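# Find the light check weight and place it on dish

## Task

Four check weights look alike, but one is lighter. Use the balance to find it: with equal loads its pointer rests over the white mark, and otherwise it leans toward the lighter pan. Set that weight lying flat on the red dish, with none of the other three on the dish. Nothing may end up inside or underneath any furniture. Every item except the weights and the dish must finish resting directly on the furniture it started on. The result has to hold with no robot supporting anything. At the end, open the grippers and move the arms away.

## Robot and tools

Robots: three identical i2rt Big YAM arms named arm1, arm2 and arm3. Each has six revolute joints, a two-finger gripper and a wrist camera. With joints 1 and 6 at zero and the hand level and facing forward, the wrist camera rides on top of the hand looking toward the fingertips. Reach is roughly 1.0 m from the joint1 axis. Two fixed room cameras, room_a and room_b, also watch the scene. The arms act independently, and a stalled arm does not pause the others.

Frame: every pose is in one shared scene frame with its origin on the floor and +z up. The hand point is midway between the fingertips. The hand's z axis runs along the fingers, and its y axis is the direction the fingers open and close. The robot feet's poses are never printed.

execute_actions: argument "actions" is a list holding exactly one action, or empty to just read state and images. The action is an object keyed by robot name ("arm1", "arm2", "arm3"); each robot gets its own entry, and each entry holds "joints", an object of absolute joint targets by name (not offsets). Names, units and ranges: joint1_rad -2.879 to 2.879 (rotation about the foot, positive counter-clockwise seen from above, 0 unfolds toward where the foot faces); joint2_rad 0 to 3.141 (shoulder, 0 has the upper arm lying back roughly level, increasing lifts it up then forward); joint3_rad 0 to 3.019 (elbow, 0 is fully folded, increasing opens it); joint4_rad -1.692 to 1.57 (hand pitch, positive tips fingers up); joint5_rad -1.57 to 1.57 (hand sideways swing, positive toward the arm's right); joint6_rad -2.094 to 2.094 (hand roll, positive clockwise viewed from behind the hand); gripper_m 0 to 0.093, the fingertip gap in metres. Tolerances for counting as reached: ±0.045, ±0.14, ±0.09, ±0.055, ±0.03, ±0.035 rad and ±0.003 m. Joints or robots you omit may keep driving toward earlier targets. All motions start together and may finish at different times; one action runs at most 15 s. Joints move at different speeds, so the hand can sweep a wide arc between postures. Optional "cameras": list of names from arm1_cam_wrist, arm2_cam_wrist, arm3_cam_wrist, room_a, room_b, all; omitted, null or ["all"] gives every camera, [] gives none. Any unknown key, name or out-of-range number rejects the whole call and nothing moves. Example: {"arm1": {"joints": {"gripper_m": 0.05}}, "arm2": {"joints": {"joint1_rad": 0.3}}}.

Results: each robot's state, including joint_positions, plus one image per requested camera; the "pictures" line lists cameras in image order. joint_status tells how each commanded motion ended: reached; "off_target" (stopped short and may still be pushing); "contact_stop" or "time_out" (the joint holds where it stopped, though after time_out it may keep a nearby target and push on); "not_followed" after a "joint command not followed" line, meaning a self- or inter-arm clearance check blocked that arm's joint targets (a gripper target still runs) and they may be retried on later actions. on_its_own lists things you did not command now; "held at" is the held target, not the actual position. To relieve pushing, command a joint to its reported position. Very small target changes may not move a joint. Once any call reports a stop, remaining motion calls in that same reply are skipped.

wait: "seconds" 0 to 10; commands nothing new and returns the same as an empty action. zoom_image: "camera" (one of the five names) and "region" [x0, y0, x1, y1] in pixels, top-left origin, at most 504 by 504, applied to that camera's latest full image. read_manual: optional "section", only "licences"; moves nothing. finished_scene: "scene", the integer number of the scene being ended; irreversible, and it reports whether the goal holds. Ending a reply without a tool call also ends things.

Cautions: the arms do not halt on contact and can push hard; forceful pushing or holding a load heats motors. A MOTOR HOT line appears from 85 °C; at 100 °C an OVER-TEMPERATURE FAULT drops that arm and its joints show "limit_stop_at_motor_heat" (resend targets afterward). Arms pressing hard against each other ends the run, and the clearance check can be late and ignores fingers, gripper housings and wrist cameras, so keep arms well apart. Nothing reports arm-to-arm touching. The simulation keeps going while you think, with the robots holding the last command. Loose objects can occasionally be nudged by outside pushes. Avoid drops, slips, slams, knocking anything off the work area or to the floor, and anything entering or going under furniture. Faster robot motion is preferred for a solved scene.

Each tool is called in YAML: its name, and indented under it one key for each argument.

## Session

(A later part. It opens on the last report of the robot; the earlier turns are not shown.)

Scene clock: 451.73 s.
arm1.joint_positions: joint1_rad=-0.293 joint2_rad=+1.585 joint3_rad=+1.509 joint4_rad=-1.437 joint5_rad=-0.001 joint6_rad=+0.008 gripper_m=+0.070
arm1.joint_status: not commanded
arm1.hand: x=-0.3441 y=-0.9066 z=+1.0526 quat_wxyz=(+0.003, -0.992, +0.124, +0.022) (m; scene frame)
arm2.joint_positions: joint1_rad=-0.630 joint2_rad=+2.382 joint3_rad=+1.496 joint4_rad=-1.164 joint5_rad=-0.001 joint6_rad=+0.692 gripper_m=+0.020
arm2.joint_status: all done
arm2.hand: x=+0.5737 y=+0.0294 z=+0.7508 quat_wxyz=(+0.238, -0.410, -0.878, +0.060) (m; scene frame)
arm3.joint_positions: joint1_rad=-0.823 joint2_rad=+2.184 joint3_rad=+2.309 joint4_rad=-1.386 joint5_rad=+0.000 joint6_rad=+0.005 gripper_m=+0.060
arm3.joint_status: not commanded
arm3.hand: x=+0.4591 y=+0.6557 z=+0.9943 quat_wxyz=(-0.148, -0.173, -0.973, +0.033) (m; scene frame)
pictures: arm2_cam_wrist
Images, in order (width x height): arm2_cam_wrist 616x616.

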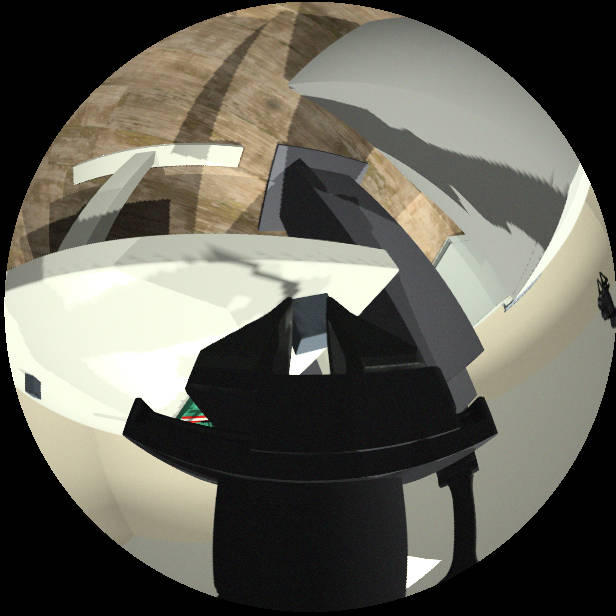

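execute_actions:
  actions:
    - {"arm2":{"joints":{"gripper_m":0.07}}}
  cameras: []

execute_actions:
  actions:
    - {"arm2":{"joints":{"joint2_rad":2.43,"joint4_rad":-1.1}}}
  cameras: ["arm2_cam_wrist"]

execute_actions:
  actions:
    - {"arm2":{"joints":{"gripper_m":0.02}}}
  cameras: ["arm2_cam_wrist"]

Scene clock: 456.40 s.
arm1.joint_positions: joint1_rad=-0.293 joint2_rad=+1.585 joint3_rad=+1.509 joint4_rad=-1.437 joint5_rad=-0.001 joint6_rad=+0.008 gripper_m=+0.070
arm1.joint_status: not commanded
arm1.hand: x=-0.3441 y=-0.9066 z=+1.0526 quat_wxyz=(+0.003, -0.992, +0.124, +0.022) (m; scene frame)
arm2.joint_positions: joint1_rad=-0.630 joint2_rad=+2.382 joint3_rad=+1.496 joint4_rad=-1.164 joint5_rad=-0.001 joint6_rad=+0.693 gripper_m=+0.070
arm2.joint_status: all done
arm2.hand: x=+0.5737 y=+0.0294 z=+0.7508 quat_wxyz=(+0.238, -0.410, -0.878, +0.060) (m; scene frame)
arm3.joint_positions: joint1_rad=-0.823 joint2_rad=+2.184 joint3_rad=+2.309 joint4_rad=-1.386 joint5_rad=+0.000 joint6_rad=+0.005 gripper_m=+0.060
arm3.joint_status: not commanded
arm3.hand: x=+0.4591 y=+0.6557 z=+0.9943 quat_wxyz=(-0.148, -0.173, -0.973, +0.033) (m; scene frame)
pictures: none
No camera images: the call's "cameras" was empty. Leave "cameras" out to get every camera's image.

Scene clock: 457.00 s.
arm1.joint_positions: joint1_rad=-0.293 joint2_rad=+1.585 joint3_rad=+1.509 joint4_rad=-1.437 joint5_rad=-0.001 joint6_rad=+0.008 gripper_m=+0.070
arm1.joint_status: not commanded
arm1.hand: x=-0.3441 y=-0.9066 z=+1.0526 quat_wxyz=(+0.003, -0.992, +0.124, +0.022) (m; scene frame)
arm2.joint_positions: joint1_rad=-0.630 joint2_rad=+2.387 joint3_rad=+1.496 joint4_rad=-1.153 joint5_rad=-0.001 joint6_rad=+0.692 gripper_m=+0.070
arm2.joint_status: all done
arm2.hand: x=+0.5746 y=+0.0293 z=+0.7473 quat_wxyz=(+0.235, -0.410, -0.879, +0.059) (m; scene frame)
arm3.joint_positions: joint1_rad=-0.823 joint2_rad=+2.184 joint3_rad=+2.309 joint4_rad=-1.386 joint5_rad=+0.000 joint6_rad=+0.005 gripper_m=+0.060
arm3.joint_status: not commanded
arm3.hand: x=+0.4591 y=+0.6557 z=+0.9943 quat_wxyz=(-0.148, -0.173, -0.973, +0.033) (m; scene frame)
pictures: arm2_cam_wrist
Images, in order (width x height): arm2_cam_wrist 616x616.

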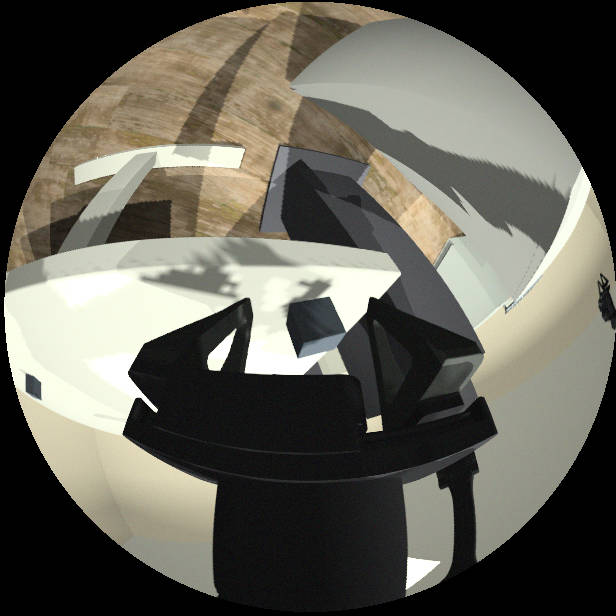

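Scene clock: 457.60 s.
arm1.joint_positions: joint1_rad=-0.293 joint2_rad=+1.585 joint3_rad=+1.509 joint4_rad=-1.437 joint5_rad=-0.001 joint6_rad=+0.008 gripper_m=+0.070
arm1.joint_status: not commanded
arm1.hand: x=-0.3441 y=-0.9066 z=+1.0526 quat_wxyz=(+0.003, -0.992, +0.124, +0.022) (m; scene frame)
arm2.joint_positions: joint1_rad=-0.629 joint2_rad=+2.394 joint3_rad=+1.496 joint4_rad=-1.115 joint5_rad=-0.004 joint6_rad=+0.691 gripper_m=+0.020
arm2.joint_status: all done
arm2.hand: x=+0.5810 y=+0.0295 z=+0.7401 quat_wxyz=(+0.221, -0.411, -0.883, +0.054) (m; scene frame)
arm3.joint_positions: joint1_rad=-0.823 joint2_rad=+2.184 joint3_rad=+2.309 joint4_rad=-1.386 joint5_rad=+0.000 joint6_rad=+0.005 gripper_m=+0.060
arm3.joint_status: not commanded
arm3.hand: x=+0.4591 y=+0.6557 z=+0.9943 quat_wxyz=(-0.148, -0.173, -0.973, +0.033) (m; scene frame)
pictures: arm2_cam_wrist
Images, in order (width x height): arm2_cam_wrist 616x616.

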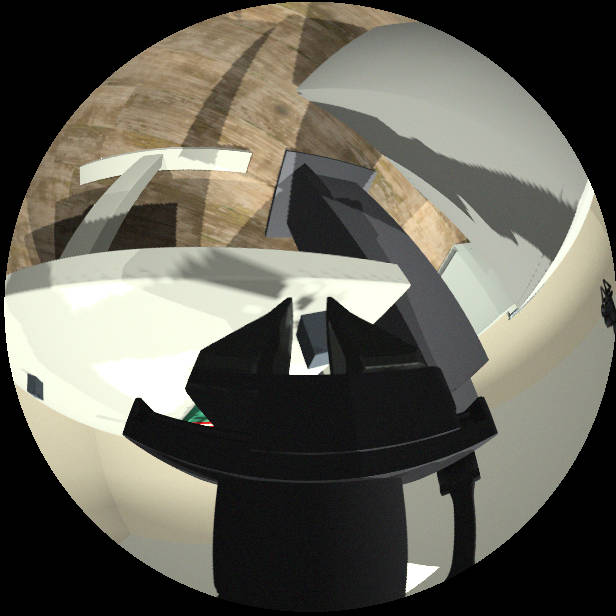

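execute_actions:
  actions:
    - {"arm2":{"joints":{"gripper_m":0.07}}}
  cameras: []

execute_actions:
  actions:
    - {"arm2":{"joints":{"joint1_rad":-0.585,"joint4_rad":-1.21}}}
  cameras: ["arm2_cam_wrist"]

execute_actions:
  actions:
    - {"arm2":{"joints":{"gripper_m":0.02}}}
  cameras: ["arm2_cam_wrist"]

Scene clock: 461.63 s.
arm1.joint_positions: joint1_rad=-0.293 joint2_rad=+1.585 joint3_rad=+1.509 joint4_rad=-1.437 joint5_rad=-0.001 joint6_rad=+0.008 gripper_m=+0.070
arm1.joint_status: not commanded
arm1.hand: x=-0.3441 y=-0.9066 z=+1.0526 quat_wxyz=(+0.003, -0.992, +0.124, +0.022) (m; scene frame)
arm2.joint_positions: joint1_rad=-0.644 joint2_rad=+2.386 joint3_rad=+1.496 joint4_rad=-1.148 joint5_rad=+0.013 joint6_rad=+0.690 gripper_m=+0.070
arm2.joint_status: all done
arm2.hand: x=+0.5745 y=+0.0202 z=+0.7473 quat_wxyz=(+0.231, -0.415, -0.878, +0.063) (m; scene frame)
arm3.joint_positions: joint1_rad=-0.823 joint2_rad=+2.184 joint3_rad=+2.309 joint4_rad=-1.386 joint5_rad=+0.000 joint6_rad=+0.005 gripper_m=+0.060
arm3.joint_status: not commanded
arm3.hand: x=+0.4591 y=+0.6557 z=+0.9943 quat_wxyz=(-0.148, -0.173, -0.973, +0.033) (m; scene frame)
pictures: none
No camera images: the call's "cameras" was empty. Leave "cameras" out to get every camera's image.

Scene clock: 462.53 s.
arm1.joint_positions: joint1_rad=-0.293 joint2_rad=+1.585 joint3_rad=+1.509 joint4_rad=-1.437 joint5_rad=-0.001 joint6_rad=+0.008 gripper_m=+0.070
arm1.joint_status: not commanded
arm1.hand: x=-0.3441 y=-0.9066 z=+1.0526 quat_wxyz=(+0.003, -0.992, +0.124, +0.022) (m; scene frame)
arm2.joint_positions: joint1_rad=-0.584 joint2_rad=+2.395 joint3_rad=+1.496 joint4_rad=-1.198 joint5_rad=+0.003 joint6_rad=+0.692 gripper_m=+0.070
arm2.joint_status: all done
arm2.hand: x=+0.5659 y=+0.0518 z=+0.7493 quat_wxyz=(+0.258, -0.387, -0.882, +0.073) (m; scene frame)
arm3.joint_positions: joint1_rad=-0.823 joint2_rad=+2.184 joint3_rad=+2.309 joint4_rad=-1.386 joint5_rad=+0.000 joint6_rad=+0.005 gripper_m=+0.060
arm3.joint_status: not commanded
arm3.hand: x=+0.4591 y=+0.6557 z=+0.9943 quat_wxyz=(-0.148, -0.173, -0.973, +0.033) (m; scene frame)
pictures: arm2_cam_wrist
Images, in order (width x height): arm2_cam_wrist 616x616.

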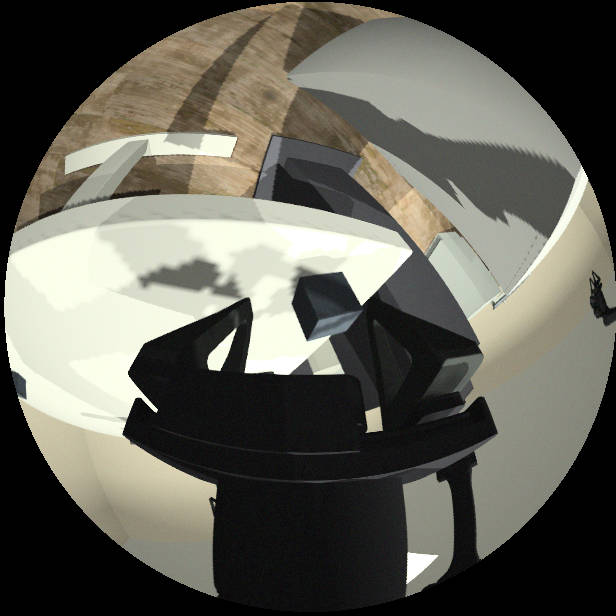

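Scene clock: 463.17 s.
arm1.joint_positions: joint1_rad=-0.293 joint2_rad=+1.585 joint3_rad=+1.509 joint4_rad=-1.437 joint5_rad=-0.001 joint6_rad=+0.008 gripper_m=+0.070
arm1.joint_status: not commanded
arm1.hand: x=-0.3441 y=-0.9066 z=+1.0526 quat_wxyz=(+0.003, -0.992, +0.124, +0.022) (m; scene frame)
arm2.joint_positions: joint1_rad=-0.584 joint2_rad=+2.395 joint3_rad=+1.497 joint4_rad=-1.207 joint5_rad=-0.004 joint6_rad=+0.693 gripper_m=+0.031
arm2.joint_status: gripper_m off_target (ended at +0.031, target +0.020)
arm2.hand: x=+0.5646 y=+0.0531 z=+0.7506 quat_wxyz=(+0.263, -0.388, -0.881, +0.071) (m; scene frame)
arm3.joint_positions: joint1_rad=-0.823 joint2_rad=+2.184 joint3_rad=+2.309 joint4_rad=-1.386 joint5_rad=+0.000 joint6_rad=+0.005 gripper_m=+0.060
arm3.joint_status: not commanded
arm3.hand: x=+0.4591 y=+0.6557 z=+0.9943 quat_wxyz=(-0.148, -0.173, -0.973, +0.033) (m; scene frame)
pictures: arm2_cam_wrist
Images, in order (width x height): arm2_cam_wrist 616x616.

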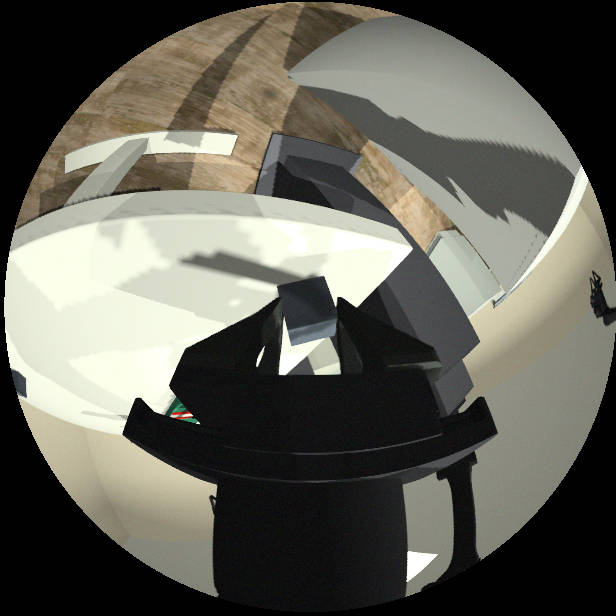

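execute_actions:
  actions:
    - {"arm2":{"joints":{"joint2_rad":2.0,"joint3_rad":1.39,"joint4_rad":-1.38}}}
  cameras: []

execute_actions:
  actions:
    - {"arm2":{"joints":{"joint1_rad":-0.1}}}
  cameras: []

execute_actions:
  actions:
    - {"arm2":{"joints":{"joint2_rad":2.12,"joint4_rad":-1.36}}}
  cameras: ["arm2_cam_wrist","arm3_cam_wrist"]

Scene clock: 471.50 s.
arm1.joint_positions: joint1_rad=-0.293 joint2_rad=+1.585 joint3_rad=+1.509 joint4_rad=-1.437 joint5_rad=-0.001 joint6_rad=+0.008 gripper_m=+0.070
arm1.joint_status: not commanded
arm1.hand: x=-0.3441 y=-0.9066 z=+1.0526 quat_wxyz=(+0.003, -0.992, +0.124, +0.022) (m; scene frame)
arm2.joint_positions: joint1_rad=-0.584 joint2_rad=+1.992 joint3_rad=+1.375 joint4_rad=-1.362 joint5_rad=-0.003 joint6_rad=+0.693 gripper_m=+0.030
arm2.joint_status: all done
arm2.hand: x=+0.5615 y=+0.0524 z=+0.9251 quat_wxyz=(+0.203, -0.394, -0.895, +0.055) (m; scene frame)
arm3.joint_positions: joint1_rad=-0.823 joint2_rad=+2.184 joint3_rad=+2.309 joint4_rad=-1.386 joint5_rad=+0.000 joint6_rad=+0.005 gripper_m=+0.060
arm3.joint_status: not commanded
arm3.hand: x=+0.4591 y=+0.6557 z=+0.9943 quat_wxyz=(-0.148, -0.173, -0.973, +0.033) (m; scene frame)
pictures: none
No camera images: the call's "cameras" was empty. Leave "cameras" out to get every camera's image.

Scene clock: 472.93 s.
arm1.joint_positions: joint1_rad=-0.293 joint2_rad=+1.585 joint3_rad=+1.509 joint4_rad=-1.437 joint5_rad=-0.001 joint6_rad=+0.008 gripper_m=+0.070
arm1.joint_status: not commanded
arm1.hand: x=-0.3441 y=-0.9066 z=+1.0526 quat_wxyz=(+0.003, -0.992, +0.124, +0.022) (m; scene frame)
arm2.joint_positions: joint1_rad=-0.103 joint2_rad=+1.992 joint3_rad=+1.375 joint4_rad=-1.362 joint5_rad=-0.001 joint6_rad=+0.694 gripper_m=+0.030
arm2.joint_status: all done
arm2.hand: x=+0.5391 y=+0.2671 z=+0.9268 quat_wxyz=(+0.184, -0.168, -0.963, +0.098) (m; scene frame)
arm3.joint_positions: joint1_rad=-0.823 joint2_rad=+2.184 joint3_rad=+2.309 joint4_rad=-1.386 joint5_rad=+0.000 joint6_rad=+0.005 gripper_m=+0.060
arm3.joint_status: not commanded
arm3.hand: x=+0.4591 y=+0.6557 z=+0.9943 quat_wxyz=(-0.148, -0.173, -0.973, +0.033) (m; scene frame)
pictures: none
No camera images: the call's "cameras" was empty. Leave "cameras" out to get every camera's image.

Scene clock: 473.83 s.
arm1.joint_positions: joint1_rad=-0.293 joint2_rad=+1.585 joint3_rad=+1.509 joint4_rad=-1.437 joint5_rad=-0.001 joint6_rad=+0.008 gripper_m=+0.070
arm1.joint_status: not commanded
arm1.hand: x=-0.3441 y=-0.9066 z=+1.0526 quat_wxyz=(+0.003, -0.992, +0.124, +0.022) (m; scene frame)
arm2.joint_positions: joint1_rad=-0.103 joint2_rad=+2.123 joint3_rad=+1.375 joint4_rad=-1.363 joint5_rad=+0.002 joint6_rad=+0.694 gripper_m=+0.030
arm2.joint_status: all done
arm2.hand: x=+0.5188 y=+0.2599 z=+0.8718 quat_wxyz=(+0.239, -0.165, -0.948, +0.131) (m; scene frame)
arm3.joint_positions: joint1_rad=-0.823 joint2_rad=+2.184 joint3_rad=+2.309 joint4_rad=-1.386 joint5_rad=+0.000 joint6_rad=+0.005 gripper_m=+0.060
arm3.joint_status: not commanded
arm3.hand: x=+0.4591 y=+0.6557 z=+0.9943 quat_wxyz=(-0.148, -0.173, -0.973, +0.033) (m; scene frame)
pictures: arm2_cam_wrist, arm3_cam_wrist
Images, in order (width x height): arm2_cam_wrist 616x616, arm3_cam_wrist 616x616.

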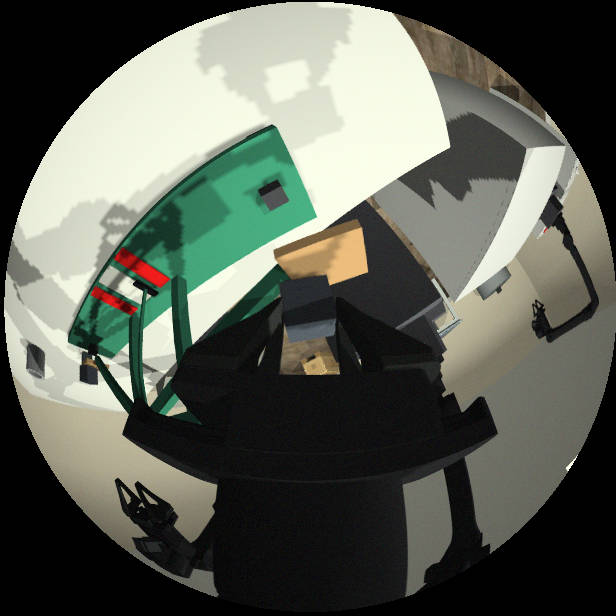

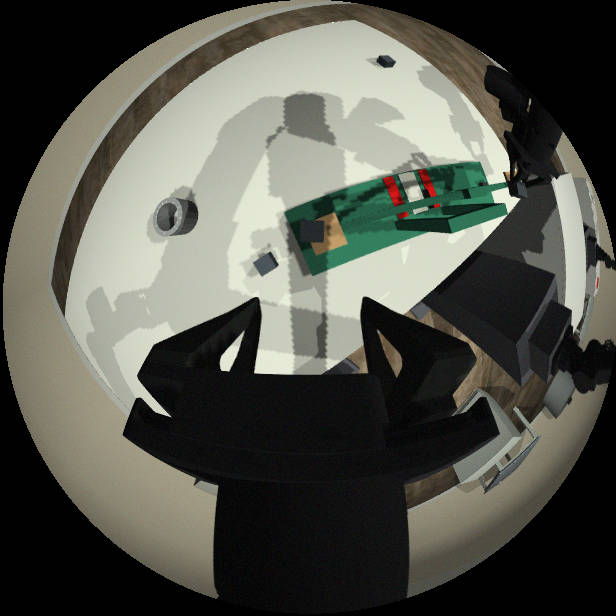

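execute_actions:
  actions:
    - {"arm2":{"joints":{"joint1_rad":-0.16,"joint4_rad":-1.29}}}
  cameras: ["arm2_cam_wrist"]

Scene clock: 475.67 s.
arm1.joint_positions: joint1_rad=-0.293 joint2_rad=+1.585 joint3_rad=+1.509 joint4_rad=-1.437 joint5_rad=-0.001 joint6_rad=+0.008 gripper_m=+0.070
arm1.joint_status: not commanded
arm1.hand: x=-0.3441 y=-0.9066 z=+1.0526 quat_wxyz=(+0.003, -0.992, +0.124, +0.022) (m; scene frame)
arm2.joint_positions: joint1_rad=-0.158 joint2_rad=+2.123 joint3_rad=+1.375 joint4_rad=-1.304 joint5_rad=-0.003 joint6_rad=+0.694 gripper_m=+0.030
arm2.joint_status: all done
arm2.hand: x=+0.5380 y=+0.2415 z=+0.8642 quat_wxyz=(+0.219, -0.194, -0.950, +0.110) (m; scene frame)
arm3.joint_positions: joint1_rad=-0.823 joint2_rad=+2.184 joint3_rad=+2.309 joint4_rad=-1.386 joint5_rad=+0.000 joint6_rad=+0.005 gripper_m=+0.060
arm3.joint_status: not commanded
arm3.hand: x=+0.4591 y=+0.6557 z=+0.9943 quat_wxyz=(-0.148, -0.173, -0.973, +0.033) (m; scene frame)
pictures: arm2_cam_wrist
Images, in order (width x height): arm2_cam_wrist 616x616.

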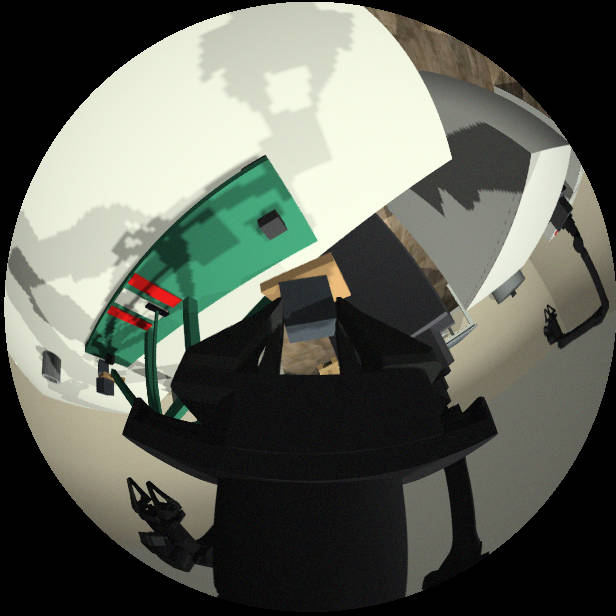

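Lower until level, then release.

execute_actions:
  actions:
    - {"arm2":{"joints":{"joint2_rad":2.27}}}
  cameras: ["arm2_cam_wrist"]

Scene clock: 477.37 s.
arm1.joint_positions: joint1_rad=-0.293 joint2_rad=+1.585 joint3_rad=+1.509 joint4_rad=-1.437 joint5_rad=-0.001 joint6_rad=+0.008 gripper_m=+0.070
arm1.joint_status: not commanded
arm1.hand: x=-0.3441 y=-0.9066 z=+1.0526 quat_wxyz=(+0.003, -0.992, +0.124, +0.022) (m; scene frame)
arm2.joint_positions: joint1_rad=-0.158 joint2_rad=+2.269 joint3_rad=+1.384 joint4_rad=-1.298 joint5_rad=-0.002 joint6_rad=+0.694 gripper_m=+0.030
arm2.joint_status: all done
arm2.hand: x=+0.5114 y=+0.2341 z=+0.8052 quat_wxyz=(+0.274, -0.190, -0.932, +0.140) (m; scene frame)
arm3.joint_positions: joint1_rad=-0.823 joint2_rad=+2.184 joint3_rad=+2.309 joint4_rad=-1.386 joint5_rad=+0.000 joint6_rad=+0.005 gripper_m=+0.060
arm3.joint_status: not commanded
arm3.hand: x=+0.4591 y=+0.6557 z=+0.9943 quat_wxyz=(-0.148, -0.173, -0.973, +0.033) (m; scene frame)
pictures: arm2_cam_wrist
Images, in order (width x height): arm2_cam_wrist 616x616.

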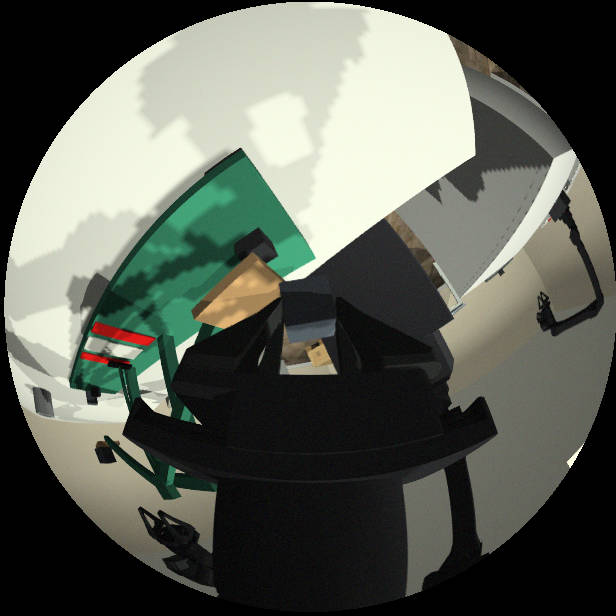

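execute_actions:
  actions:
    - {"arm2":{"joints":{"joint2_rad":2.0}}}
  cameras: ["arm2_cam_wrist","arm3_cam_wrist"]

Scene clock: 479.53 s.
arm1.joint_positions: joint1_rad=-0.293 joint2_rad=+1.585 joint3_rad=+1.509 joint4_rad=-1.437 joint5_rad=-0.001 joint6_rad=+0.008 gripper_m=+0.070
arm1.joint_status: not commanded
arm1.hand: x=-0.3441 y=-0.9066 z=+1.0526 quat_wxyz=(+0.003, -0.992, +0.124, +0.022) (m; scene frame)
arm2.joint_positions: joint1_rad=-0.158 joint2_rad=+1.990 joint3_rad=+1.384 joint4_rad=-1.296 joint5_rad=-0.001 joint6_rad=+0.694 gripper_m=+0.030
arm2.joint_status: all done
arm2.hand: x=+0.5652 y=+0.2485 z=+0.9229 quat_wxyz=(+0.154, -0.197, -0.965, +0.076) (m; scene frame)
arm3.joint_positions: joint1_rad=-0.823 joint2_rad=+2.184 joint3_rad=+2.309 joint4_rad=-1.386 joint5_rad=+0.000 joint6_rad=+0.005 gripper_m=+0.060
arm3.joint_status: not commanded
arm3.hand: x=+0.4591 y=+0.6557 z=+0.9943 quat_wxyz=(-0.148, -0.173, -0.973, +0.033) (m; scene frame)
pictures: arm2_cam_wrist, arm3_cam_wrist
Images, in order (width x height): arm2_cam_wrist 616x616, arm3_cam_wrist 616x616.

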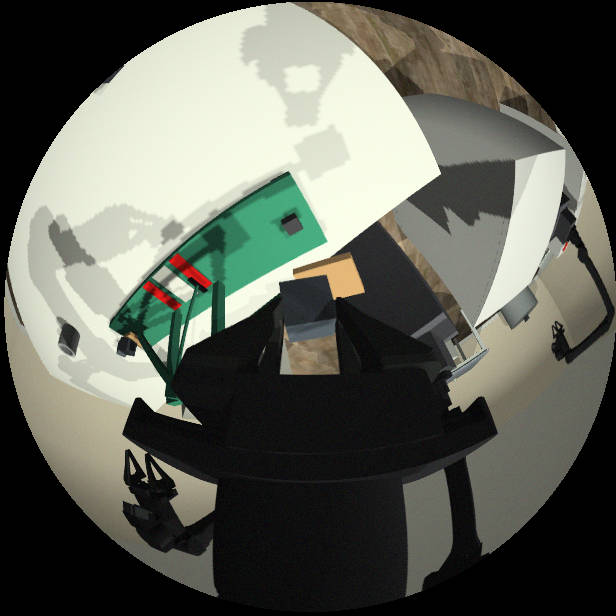

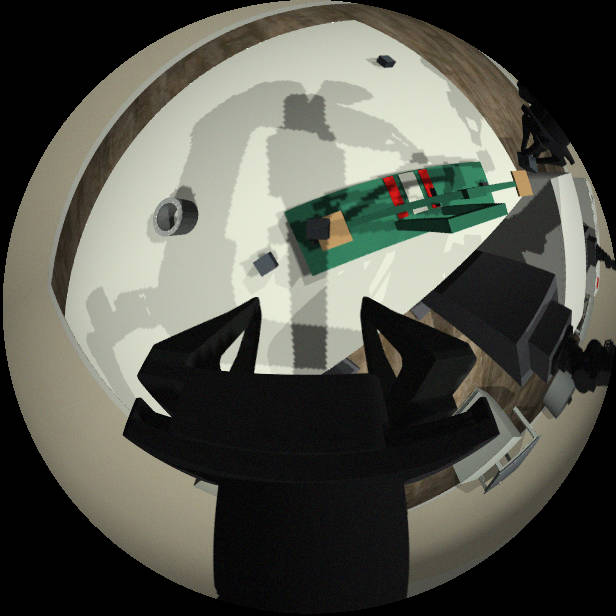

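execute_actions:
  actions:
    - {"arm2":{"joints":{"joint1_rad":-0.135,"joint2_rad":2.12,"joint4_rad":-1.27}}}
  cameras: []

execute_actions:
  actions:
    - {"arm2":{"joints":{"joint2_rad":2.2,"joint4_rad":-1.2}}}
  cameras: ["arm2_cam_wrist"]

Scene clock: 482.50 s.
arm1.joint_positions: joint1_rad=-0.293 joint2_rad=+1.585 joint3_rad=+1.509 joint4_rad=-1.437 joint5_rad=-0.001 joint6_rad=+0.008 gripper_m=+0.070
arm1.joint_status: not commanded
arm1.hand: x=-0.3441 y=-0.9066 z=+1.0526 quat_wxyz=(+0.003, -0.992, +0.124, +0.022) (m; scene frame)
arm2.joint_positions: joint1_rad=-0.140 joint2_rad=+2.121 joint3_rad=+1.384 joint4_rad=-1.274 joint5_rad=-0.002 joint6_rad=+0.694 gripper_m=+0.030
arm2.joint_status: all done
arm2.hand: x=+0.5462 y=+0.2522 z=+0.8631 quat_wxyz=(+0.200, -0.186, -0.956, +0.103) (m; scene frame)
arm3.joint_positions: joint1_rad=-0.823 joint2_rad=+2.184 joint3_rad=+2.309 joint4_rad=-1.386 joint5_rad=+0.000 joint6_rad=+0.005 gripper_m=+0.060
arm3.joint_status: not commanded
arm3.hand: x=+0.4591 y=+0.6557 z=+0.9943 quat_wxyz=(-0.148, -0.173, -0.973, +0.033) (m; scene frame)
pictures: none
No camera images: the call's "cameras" was empty. Leave "cameras" out to get every camera's image.

Scene clock: 483.37 s.
arm1.joint_positions: joint1_rad=-0.293 joint2_rad=+1.585 joint3_rad=+1.509 joint4_rad=-1.437 joint5_rad=-0.001 joint6_rad=+0.008 gripper_m=+0.070
arm1.joint_status: not commanded
arm1.hand: x=-0.3441 y=-0.9066 z=+1.0526 quat_wxyz=(+0.003, -0.992, +0.124, +0.022) (m; scene frame)
arm2.joint_positions: joint1_rad=-0.135 joint2_rad=+2.181 joint3_rad=+1.384 joint4_rad=-1.210 joint5_rad=-0.006 joint6_rad=+0.694 gripper_m=+0.030
arm2.joint_status: all done
arm2.hand: x=+0.5464 y=+0.2561 z=+0.8306 quat_wxyz=(+0.199, -0.184, -0.957, +0.100) (m; scene frame)
arm3.joint_positions: joint1_rad=-0.823 joint2_rad=+2.184 joint3_rad=+2.309 joint4_rad=-1.386 joint5_rad=+0.000 joint6_rad=+0.005 gripper_m=+0.060
arm3.joint_status: not commanded
arm3.hand: x=+0.4591 y=+0.6557 z=+0.9943 quat_wxyz=(-0.148, -0.173, -0.973, +0.033) (m; scene frame)
pictures: arm2_cam_wrist
Images, in order (width x height): arm2_cam_wrist 616x616.

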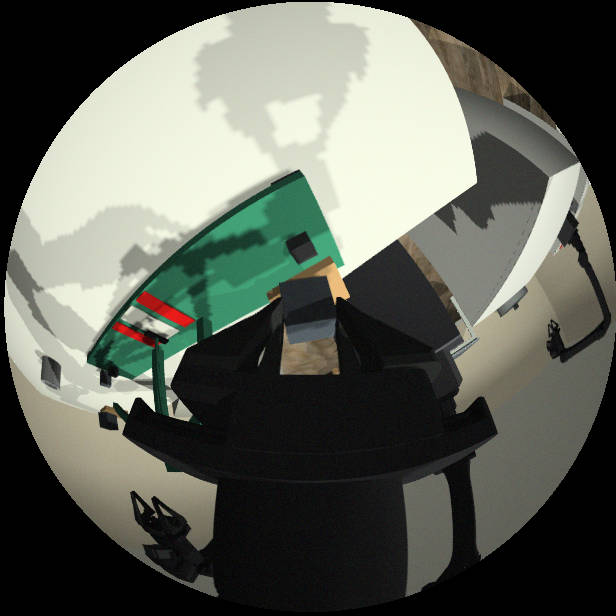

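Pointer at white, cube covers pan. Release.

execute_actions:
  actions:
    - {"arm2":{"joints":{"gripper_m":0.05}}}
  cameras: ["arm2_cam_wrist"]

execute_actions:
  actions:
    - {"arm2":{"joints":{"joint2_rad":1.9}}}
  cameras: ["arm2_cam_wrist","arm3_cam_wrist"]

Scene clock: 486.07 s.
arm1.joint_positions: joint1_rad=-0.293 joint2_rad=+1.585 joint3_rad=+1.509 joint4_rad=-1.437 joint5_rad=-0.001 joint6_rad=+0.008 gripper_m=+0.070
arm1.joint_status: not commanded
arm1.hand: x=-0.3441 y=-0.9066 z=+1.0526 quat_wxyz=(+0.003, -0.992, +0.124, +0.022) (m; scene frame)
arm2.joint_positions: joint1_rad=-0.135 joint2_rad=+2.181 joint3_rad=+1.384 joint4_rad=-1.210 joint5_rad=+0.000 joint6_rad=+0.694 gripper_m=+0.050
arm2.joint_status: all done
arm2.hand: x=+0.5468 y=+0.2550 z=+0.8306 quat_wxyz=(+0.198, -0.183, -0.957, +0.103) (m; scene frame)
arm3.joint_positions: joint1_rad=-0.823 joint2_rad=+2.184 joint3_rad=+2.309 joint4_rad=-1.386 joint5_rad=+0.000 joint6_rad=+0.005 gripper_m=+0.060
arm3.joint_status: not commanded
arm3.hand: x=+0.4591 y=+0.6557 z=+0.9943 quat_wxyz=(-0.148, -0.173, -0.973, +0.033) (m; scene frame)
pictures: arm2_cam_wrist
Images, in order (width x height): arm2_cam_wrist 616x616.

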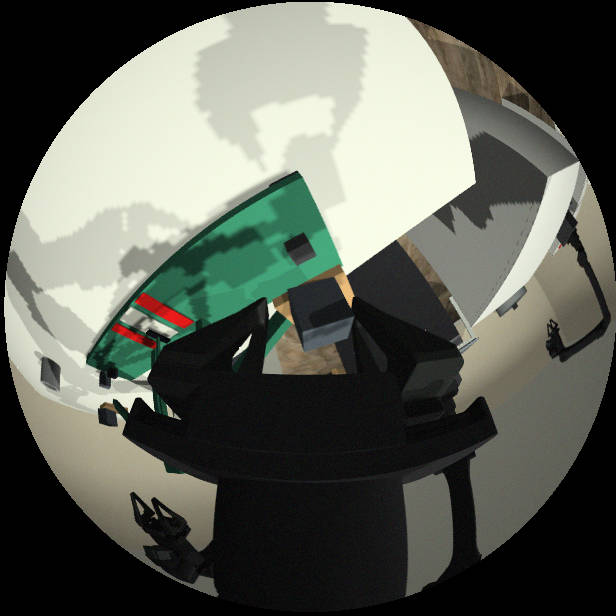

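Scene clock: 487.33 s.
arm1.joint_positions: joint1_rad=-0.293 joint2_rad=+1.585 joint3_rad=+1.509 joint4_rad=-1.437 joint5_rad=-0.001 joint6_rad=+0.008 gripper_m=+0.070
arm1.joint_status: not commanded
arm1.hand: x=-0.3441 y=-0.9066 z=+1.0526 quat_wxyz=(+0.003, -0.992, +0.124, +0.022) (m; scene frame)
arm2.joint_positions: joint1_rad=-0.135 joint2_rad=+1.882 joint3_rad=+1.384 joint4_rad=-1.210 joint5_rad=+0.000 joint6_rad=+0.694 gripper_m=+0.050
arm2.joint_status: all done
arm2.hand: x=+0.5935 y=+0.2686 z=+0.9682 quat_wxyz=(+0.068, -0.188, -0.979, +0.032) (m; scene frame)
arm3.joint_positions: joint1_rad=-0.823 joint2_rad=+2.184 joint3_rad=+2.309 joint4_rad=-1.386 joint5_rad=+0.000 joint6_rad=+0.005 gripper_m=+0.060
arm3.joint_status: not commanded
arm3.hand: x=+0.4591 y=+0.6557 z=+0.9943 quat_wxyz=(-0.148, -0.173, -0.973, +0.033) (m; scene frame)
pictures: arm2_cam_wrist, arm3_cam_wrist
Images, in order (width x height): arm2_cam_wrist 616x616, arm3_cam_wrist 616x616.

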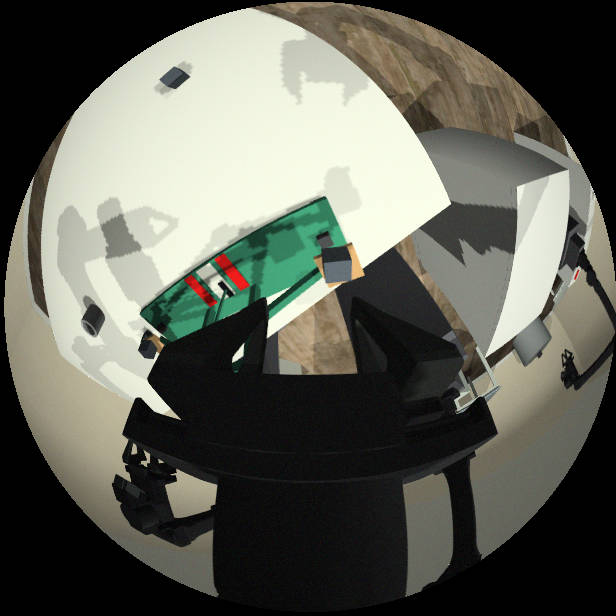

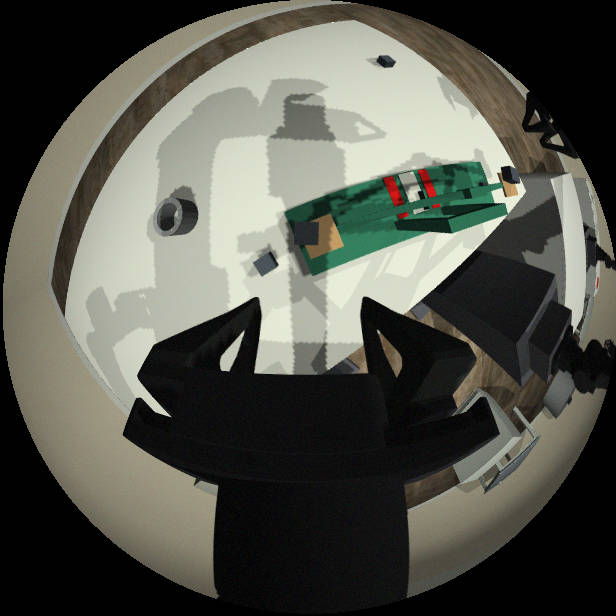

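execute_actions:
  actions:
    - {"arm3":{"joints":{"joint1_rad":-0.8,"joint2_rad":2.42,"joint3_rad":2.42,"joint4_rad":-1.33,"gripper_m":0.065}},"arm2":{"joints":{"joint2_rad":1.6,"joint1_rad":-0.3}}}
  cameras: ["arm3_cam_wrist"]

Scene clock: 489.90 s.
arm1.joint_positions: joint1_rad=-0.293 joint2_rad=+1.585 joint3_rad=+1.509 joint4_rad=-1.437 joint5_rad=-0.001 joint6_rad=+0.008 gripper_m=+0.070
arm1.joint_status: not commanded
arm1.hand: x=-0.3441 y=-0.9066 z=+1.0526 quat_wxyz=(+0.003, -0.992, +0.124, +0.022) (m; scene frame)
arm2.joint_positions: joint1_rad=-0.305 joint2_rad=+1.586 joint3_rad=+1.384 joint4_rad=-1.209 joint5_rad=+0.001 joint6_rad=+0.694 gripper_m=+0.050
arm2.joint_status: all done
arm2.hand: x=+0.6193 y=+0.1848 z=+1.1116 quat_wxyz=(-0.064, -0.271, -0.960, -0.033) (m; scene frame)
arm3.joint_positions: joint1_rad=-0.804 joint2_rad=+2.445 joint3_rad=+2.375 joint4_rad=-1.345 joint5_rad=+0.000 joint6_rad=+0.005 gripper_m=+0.065
arm3.joint_status: all done
arm3.hand: x=+0.4864 y=+0.6588 z=+0.8313 quat_wxyz=(-0.073, -0.166, -0.983, +0.020) (m; scene frame)
pictures: arm3_cam_wrist
Images, in order (width x height): arm3_cam_wrist 616x616.

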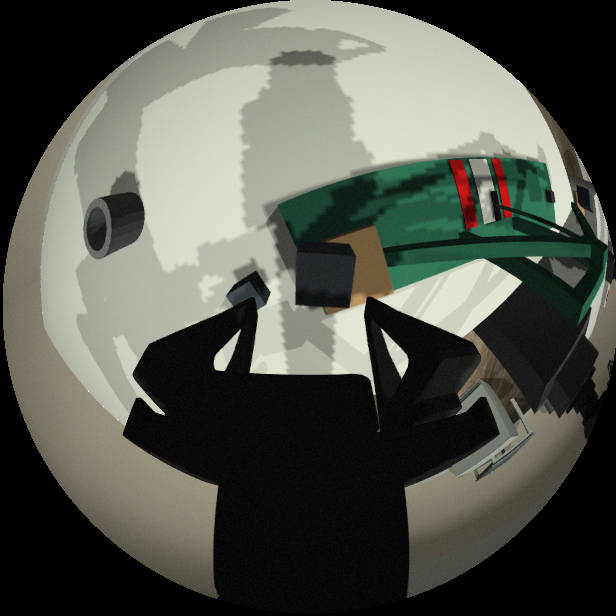

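execute_actions:
  actions:
    - {"arm3":{"joints":{"joint1_rad":-0.82,"joint4_rad":-1.28}}}
  cameras: []

execute_actions:
  actions:
    - {"arm3":{"joints":{"joint2_rad":2.5,"joint4_rad":-1.3}}}
  cameras: ["arm3_cam_wrist"]

execute_actions:
  actions:
    - {"arm3":{"joints":{"gripper_m":0.02}}}
  cameras: ["arm3_cam_wrist"]

Scene clock: 492.27 s.
arm1.joint_positions: joint1_rad=-0.293 joint2_rad=+1.585 joint3_rad=+1.509 joint4_rad=-1.437 joint5_rad=-0.001 joint6_rad=+0.008 gripper_m=+0.070
arm1.joint_status: not commanded
arm1.hand: x=-0.3441 y=-0.9066 z=+1.0526 quat_wxyz=(+0.003, -0.992, +0.124, +0.022) (m; scene frame)
arm2.joint_positions: joint1_rad=-0.305 joint2_rad=+1.586 joint3_rad=+1.384 joint4_rad=-1.209 joint5_rad=+0.001 joint6_rad=+0.694 gripper_m=+0.050
arm2.joint_status: not commanded
arm2.hand: x=+0.6193 y=+0.1848 z=+1.1116 quat_wxyz=(-0.064, -0.271, -0.960, -0.033) (m; scene frame)
arm3.joint_positions: joint1_rad=-0.813 joint2_rad=+2.445 joint3_rad=+2.375 joint4_rad=-1.300 joint5_rad=+0.000 joint6_rad=+0.005 gripper_m=+0.065
arm3.joint_status: all done
arm3.hand: x=+0.4946 y=+0.6490 z=+0.8333 quat_wxyz=(-0.095, -0.170, -0.981, +0.024) (m; scene frame)
pictures: none
No camera images: the call's "cameras" was empty. Leave "cameras" out to get every camera's image.

Scene clock: 493.13 s.
arm1.joint_positions: joint1_rad=-0.293 joint2_rad=+1.585 joint3_rad=+1.509 joint4_rad=-1.437 joint5_rad=-0.001 joint6_rad=+0.008 gripper_m=+0.070
arm1.joint_status: not commanded
arm1.hand: x=-0.3441 y=-0.9066 z=+1.0526 quat_wxyz=(+0.003, -0.992, +0.124, +0.022) (m; scene frame)
arm2.joint_positions: joint1_rad=-0.305 joint2_rad=+1.586 joint3_rad=+1.384 joint4_rad=-1.209 joint5_rad=+0.001 joint6_rad=+0.694 gripper_m=+0.050
arm2.joint_status: not commanded
arm2.hand: x=+0.6193 y=+0.1848 z=+1.1116 quat_wxyz=(-0.064, -0.271, -0.960, -0.033) (m; scene frame)
arm3.joint_positions: joint1_rad=-0.813 joint2_rad=+2.479 joint3_rad=+2.375 joint4_rad=-1.300 joint5_rad=+0.001 joint6_rad=+0.005 gripper_m=+0.065
arm3.joint_status: all done
arm3.hand: x=+0.4912 y=+0.6492 z=+0.8071 quat_wxyz=(-0.078, -0.170, -0.982, +0.022) (m; scene frame)
pictures: arm3_cam_wrist
Images, in order (width x height): arm3_cam_wrist 616x616.

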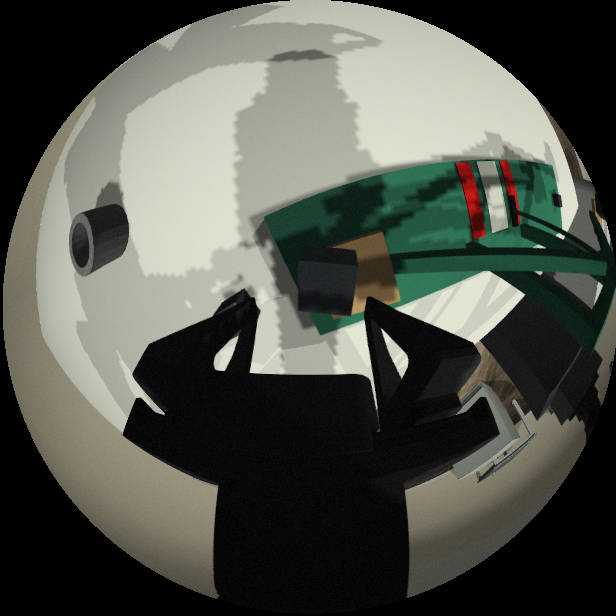

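Scene clock: 493.73 s.
arm1.joint_positions: joint1_rad=-0.293 joint2_rad=+1.585 joint3_rad=+1.509 joint4_rad=-1.437 joint5_rad=-0.001 joint6_rad=+0.008 gripper_m=+0.070
arm1.joint_status: not commanded
arm1.hand: x=-0.3441 y=-0.9066 z=+1.0526 quat_wxyz=(+0.003, -0.992, +0.124, +0.022) (m; scene frame)
arm2.joint_positions: joint1_rad=-0.305 joint2_rad=+1.586 joint3_rad=+1.384 joint4_rad=-1.209 joint5_rad=+0.001 joint6_rad=+0.694 gripper_m=+0.050
arm2.joint_status: not commanded
arm2.hand: x=+0.6193 y=+0.1848 z=+1.1116 quat_wxyz=(-0.064, -0.271, -0.960, -0.033) (m; scene frame)
arm3.joint_positions: joint1_rad=-0.814 joint2_rad=+2.479 joint3_rad=+2.375 joint4_rad=-1.300 joint5_rad=+0.002 joint6_rad=+0.005 gripper_m=+0.029
arm3.joint_status: gripper_m off_target (ended at +0.029, target +0.020)
arm3.hand: x=+0.4909 y=+0.6483 z=+0.8072 quat_wxyz=(-0.078, -0.171, -0.982, +0.022) (m; scene frame)
pictures: arm3_cam_wrist
Images, in order (width x height): arm3_cam_wrist 616x616.

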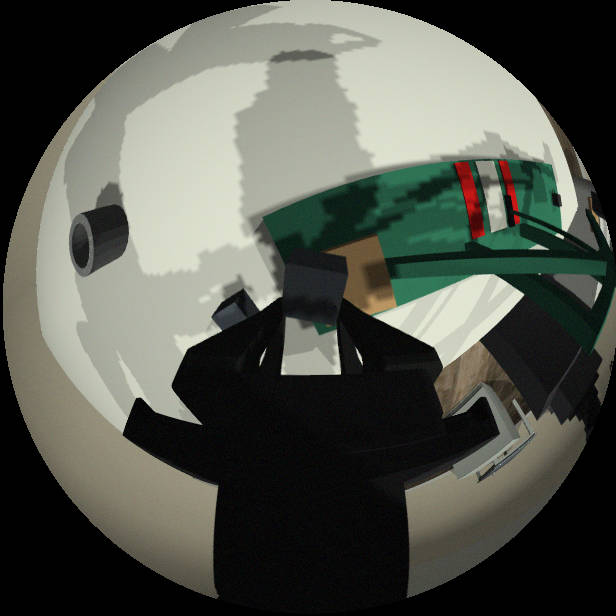

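execute_actions:
  actions:
    - {"arm3":{"joints":{"joint2_rad":2.3}}}
  cameras: []

execute_actions:
  actions:
    - {"arm3":{"joints":{"joint1_rad":-0.6}}}
  cameras: []

execute_actions:
  actions:
    - {"arm3":{"joints":{"joint2_rad":2.56}}}
  cameras: []

execute_actions:
  actions:
    - {"arm3":{"joints":{"gripper_m":0.065}}}
  cameras: []

execute_actions:
  actions:
    - {"arm3":{"joints":{"joint2_rad":2.35,"joint1_rad":-0.75}}}
  cameras: ["arm3_cam_wrist"]

Scene clock: 497.40 s.
arm1.joint_positions: joint1_rad=-0.293 joint2_rad=+1.585 joint3_rad=+1.509 joint4_rad=-1.437 joint5_rad=-0.001 joint6_rad=+0.008 gripper_m=+0.070
arm1.joint_status: not commanded
arm1.hand: x=-0.3441 y=-0.9066 z=+1.0526 quat_wxyz=(+0.003, -0.992, +0.124, +0.022) (m; scene frame)
arm2.joint_positions: joint1_rad=-0.305 joint2_rad=+1.586 joint3_rad=+1.384 joint4_rad=-1.209 joint5_rad=+0.001 joint6_rad=+0.694 gripper_m=+0.050
arm2.joint_status: not commanded
arm2.hand: x=+0.6193 y=+0.1848 z=+1.1116 quat_wxyz=(-0.064, -0.271, -0.960, -0.033) (m; scene frame)
arm3.joint_positions: joint1_rad=-0.814 joint2_rad=+2.300 joint3_rad=+2.375 joint4_rad=-1.300 joint5_rad=-0.001 joint6_rad=+0.005 gripper_m=+0.029
arm3.joint_status: all done
arm3.hand: x=+0.4983 y=+0.6484 z=+0.9444 quat_wxyz=(-0.166, -0.168, -0.971, +0.035) (m; scene frame)
pictures: none
No camera images: the call's "cameras" was empty. Leave "cameras" out to get every camera's image.

Scene clock: 499.23 s.
arm1.joint_positions: joint1_rad=-0.293 joint2_rad=+1.585 joint3_rad=+1.509 joint4_rad=-1.437 joint5_rad=-0.001 joint6_rad=+0.008 gripper_m=+0.070
arm1.joint_status: not commanded
arm1.hand: x=-0.3441 y=-0.9066 z=+1.0526 quat_wxyz=(+0.003, -0.992, +0.124, +0.022) (m; scene frame)
arm2.joint_positions: joint1_rad=-0.305 joint2_rad=+1.586 joint3_rad=+1.384 joint4_rad=-1.209 joint5_rad=+0.001 joint6_rad=+0.694 gripper_m=+0.050
arm2.joint_status: not commanded
arm2.hand: x=+0.6193 y=+0.1848 z=+1.1116 quat_wxyz=(-0.064, -0.271, -0.960, -0.033) (m; scene frame)
arm3.joint_positions: joint1_rad=-0.605 joint2_rad=+2.300 joint3_rad=+2.375 joint4_rad=-1.300 joint5_rad=+0.000 joint6_rad=+0.005 gripper_m=+0.029
arm3.joint_status: all done
arm3.hand: x=+0.5368 y=+0.8083 z=+0.9420 quat_wxyz=(-0.167, -0.066, -0.984, +0.017) (m; scene frame)
pictures: none
No camera images: the call's "cameras" was empty. Leave "cameras" out to get every camera's image.

Scene clock: 500.40 s.
arm1.joint_positions: joint1_rad=-0.293 joint2_rad=+1.585 joint3_rad=+1.509 joint4_rad=-1.437 joint5_rad=-0.001 joint6_rad=+0.008 gripper_m=+0.070
arm1.joint_status: not commanded
arm1.hand: x=-0.3441 y=-0.9066 z=+1.0526 quat_wxyz=(+0.003, -0.992, +0.124, +0.022) (m; scene frame)
arm2.joint_positions: joint1_rad=-0.305 joint2_rad=+1.586 joint3_rad=+1.384 joint4_rad=-1.209 joint5_rad=+0.001 joint6_rad=+0.694 gripper_m=+0.050
arm2.joint_status: not commanded
arm2.hand: x=+0.6193 y=+0.1848 z=+1.1116 quat_wxyz=(-0.064, -0.271, -0.960, -0.033) (m; scene frame)
arm3.joint_positions: joint1_rad=-0.606 joint2_rad=+2.572 joint3_rad=+2.382 joint4_rad=-1.301 joint5_rad=+0.001 joint6_rad=+0.005 gripper_m=+0.029
arm3.joint_status: all done
arm3.hand: x=+0.5176 y=+0.8068 z=+0.7374 quat_wxyz=(-0.035, -0.068, -0.997, +0.010) (m; scene frame)
pictures: none
No camera images: the call's "cameras" was empty. Leave "cameras" out to get every camera's image.

Scene clock: 501.00 s.
arm1.joint_positions: joint1_rad=-0.293 joint2_rad=+1.585 joint3_rad=+1.509 joint4_rad=-1.437 joint5_rad=-0.001 joint6_rad=+0.008 gripper_m=+0.070
arm1.joint_status: not commanded
arm1.hand: x=-0.3441 y=-0.9066 z=+1.0526 quat_wxyz=(+0.003, -0.992, +0.124, +0.022) (m; scene frame)
arm2.joint_positions: joint1_rad=-0.305 joint2_rad=+1.586 joint3_rad=+1.384 joint4_rad=-1.209 joint5_rad=+0.001 joint6_rad=+0.694 gripper_m=+0.050
arm2.joint_status: not commanded
arm2.hand: x=+0.6193 y=+0.1848 z=+1.1116 quat_wxyz=(-0.064, -0.271, -0.960, -0.033) (m; scene frame)
arm3.joint_positions: joint1_rad=-0.606 joint2_rad=+2.572 joint3_rad=+2.382 joint4_rad=-1.301 joint5_rad=+0.001 joint6_rad=+0.005 gripper_m=+0.065
arm3.joint_status: all done
arm3.hand: x=+0.5176 y=+0.8068 z=+0.7374 quat_wxyz=(-0.035, -0.068, -0.997, +0.010) (m; scene frame)
pictures: none
No camera images: the call's "cameras" was empty. Leave "cameras" out to get every camera's image.

Scene clock: 502.33 s.
arm1.joint_positions: joint1_rad=-0.293 joint2_rad=+1.585 joint3_rad=+1.509 joint4_rad=-1.437 joint5_rad=-0.001 joint6_rad=+0.008 gripper_m=+0.070
arm1.joint_status: not commanded
arm1.hand: x=-0.3441 y=-0.9066 z=+1.0526 quat_wxyz=(+0.003, -0.992, +0.124, +0.022) (m; scene frame)
arm2.joint_positions: joint1_rad=-0.305 joint2_rad=+1.586 joint3_rad=+1.384 joint4_rad=-1.209 joint5_rad=+0.001 joint6_rad=+0.694 gripper_m=+0.050
arm2.joint_status: not commanded
arm2.hand: x=+0.6193 y=+0.1848 z=+1.1116 quat_wxyz=(-0.064, -0.271, -0.960, -0.033) (m; scene frame)
arm3.joint_positions: joint1_rad=-0.747 joint2_rad=+2.330 joint3_rad=+2.382 joint4_rad=-1.301 joint5_rad=-0.003 joint6_rad=+0.005 gripper_m=+0.065
arm3.joint_status: all done
arm3.hand: x=+0.5160 y=+0.6984 z=+0.9234 quat_wxyz=(-0.154, -0.135, -0.978, +0.027) (m; scene frame)
pictures: arm3_cam_wrist
Images, in order (width x height): arm3_cam_wrist 616x616.

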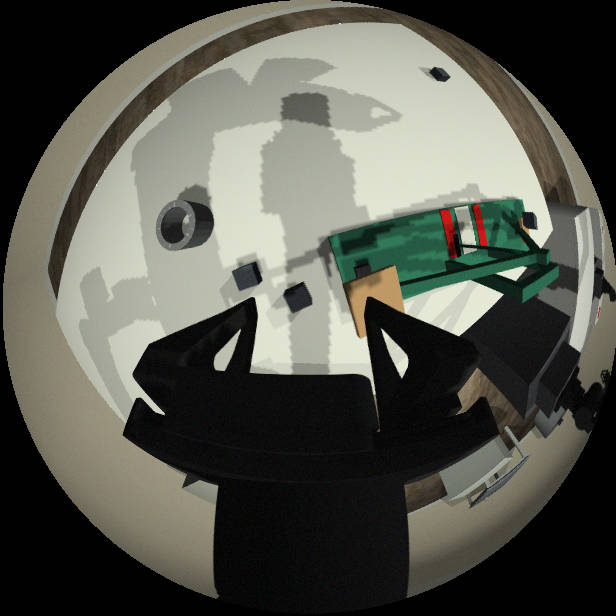

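execute_actions:
  actions:
    - {"arm3":{"joints":{"joint2_rad":2.56,"joint4_rad":-1.4,"joint6_rad":-0.4,"gripper_m":0.06}}}
  cameras: ["arm3_cam_wrist"]

Scene clock: 508.03 s.
arm1.joint_positions: joint1_rad=-0.293 joint2_rad=+1.585 joint3_rad=+1.509 joint4_rad=-1.437 joint5_rad=-0.001 joint6_rad=+0.008 gripper_m=+0.070
arm1.joint_status: not commanded
arm1.hand: x=-0.3441 y=-0.9066 z=+1.0526 quat_wxyz=(+0.003, -0.992, +0.124, +0.022) (m; scene frame)
arm2.joint_positions: joint1_rad=-0.305 joint2_rad=+1.586 joint3_rad=+1.384 joint4_rad=-1.209 joint5_rad=+0.001 joint6_rad=+0.694 gripper_m=+0.050
arm2.joint_status: not commanded
arm2.hand: x=+0.6193 y=+0.1848 z=+1.1116 quat_wxyz=(-0.064, -0.271, -0.960, -0.033) (m; scene frame)
arm3.joint_positions: joint1_rad=-0.745 joint2_rad=+2.546 joint3_rad=+2.402 joint4_rad=-1.390 joint5_rad=-0.004 joint6_rad=-0.384 gripper_m=+0.060
arm3.joint_status: all done
arm3.hand: x=+0.4855 y=+0.7059 z=+0.7651 quat_wxyz=(-0.012, +0.056, -0.998, +0.010) (m; scene frame)
pictures: arm3_cam_wrist
Images, in order (width x height): arm3_cam_wrist 616x616.

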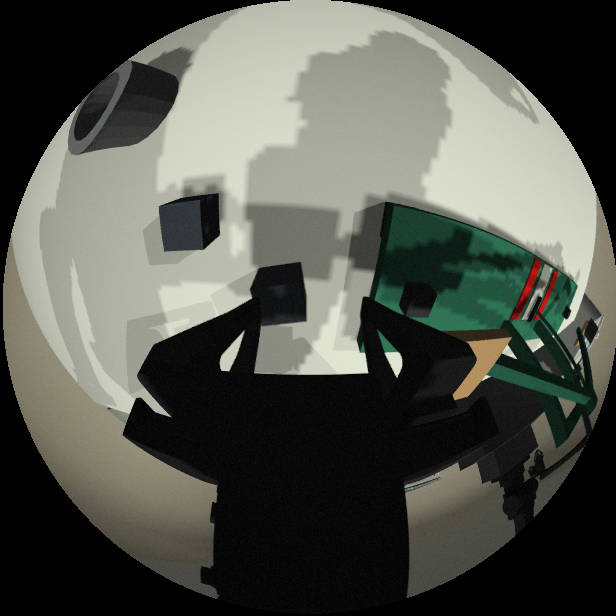

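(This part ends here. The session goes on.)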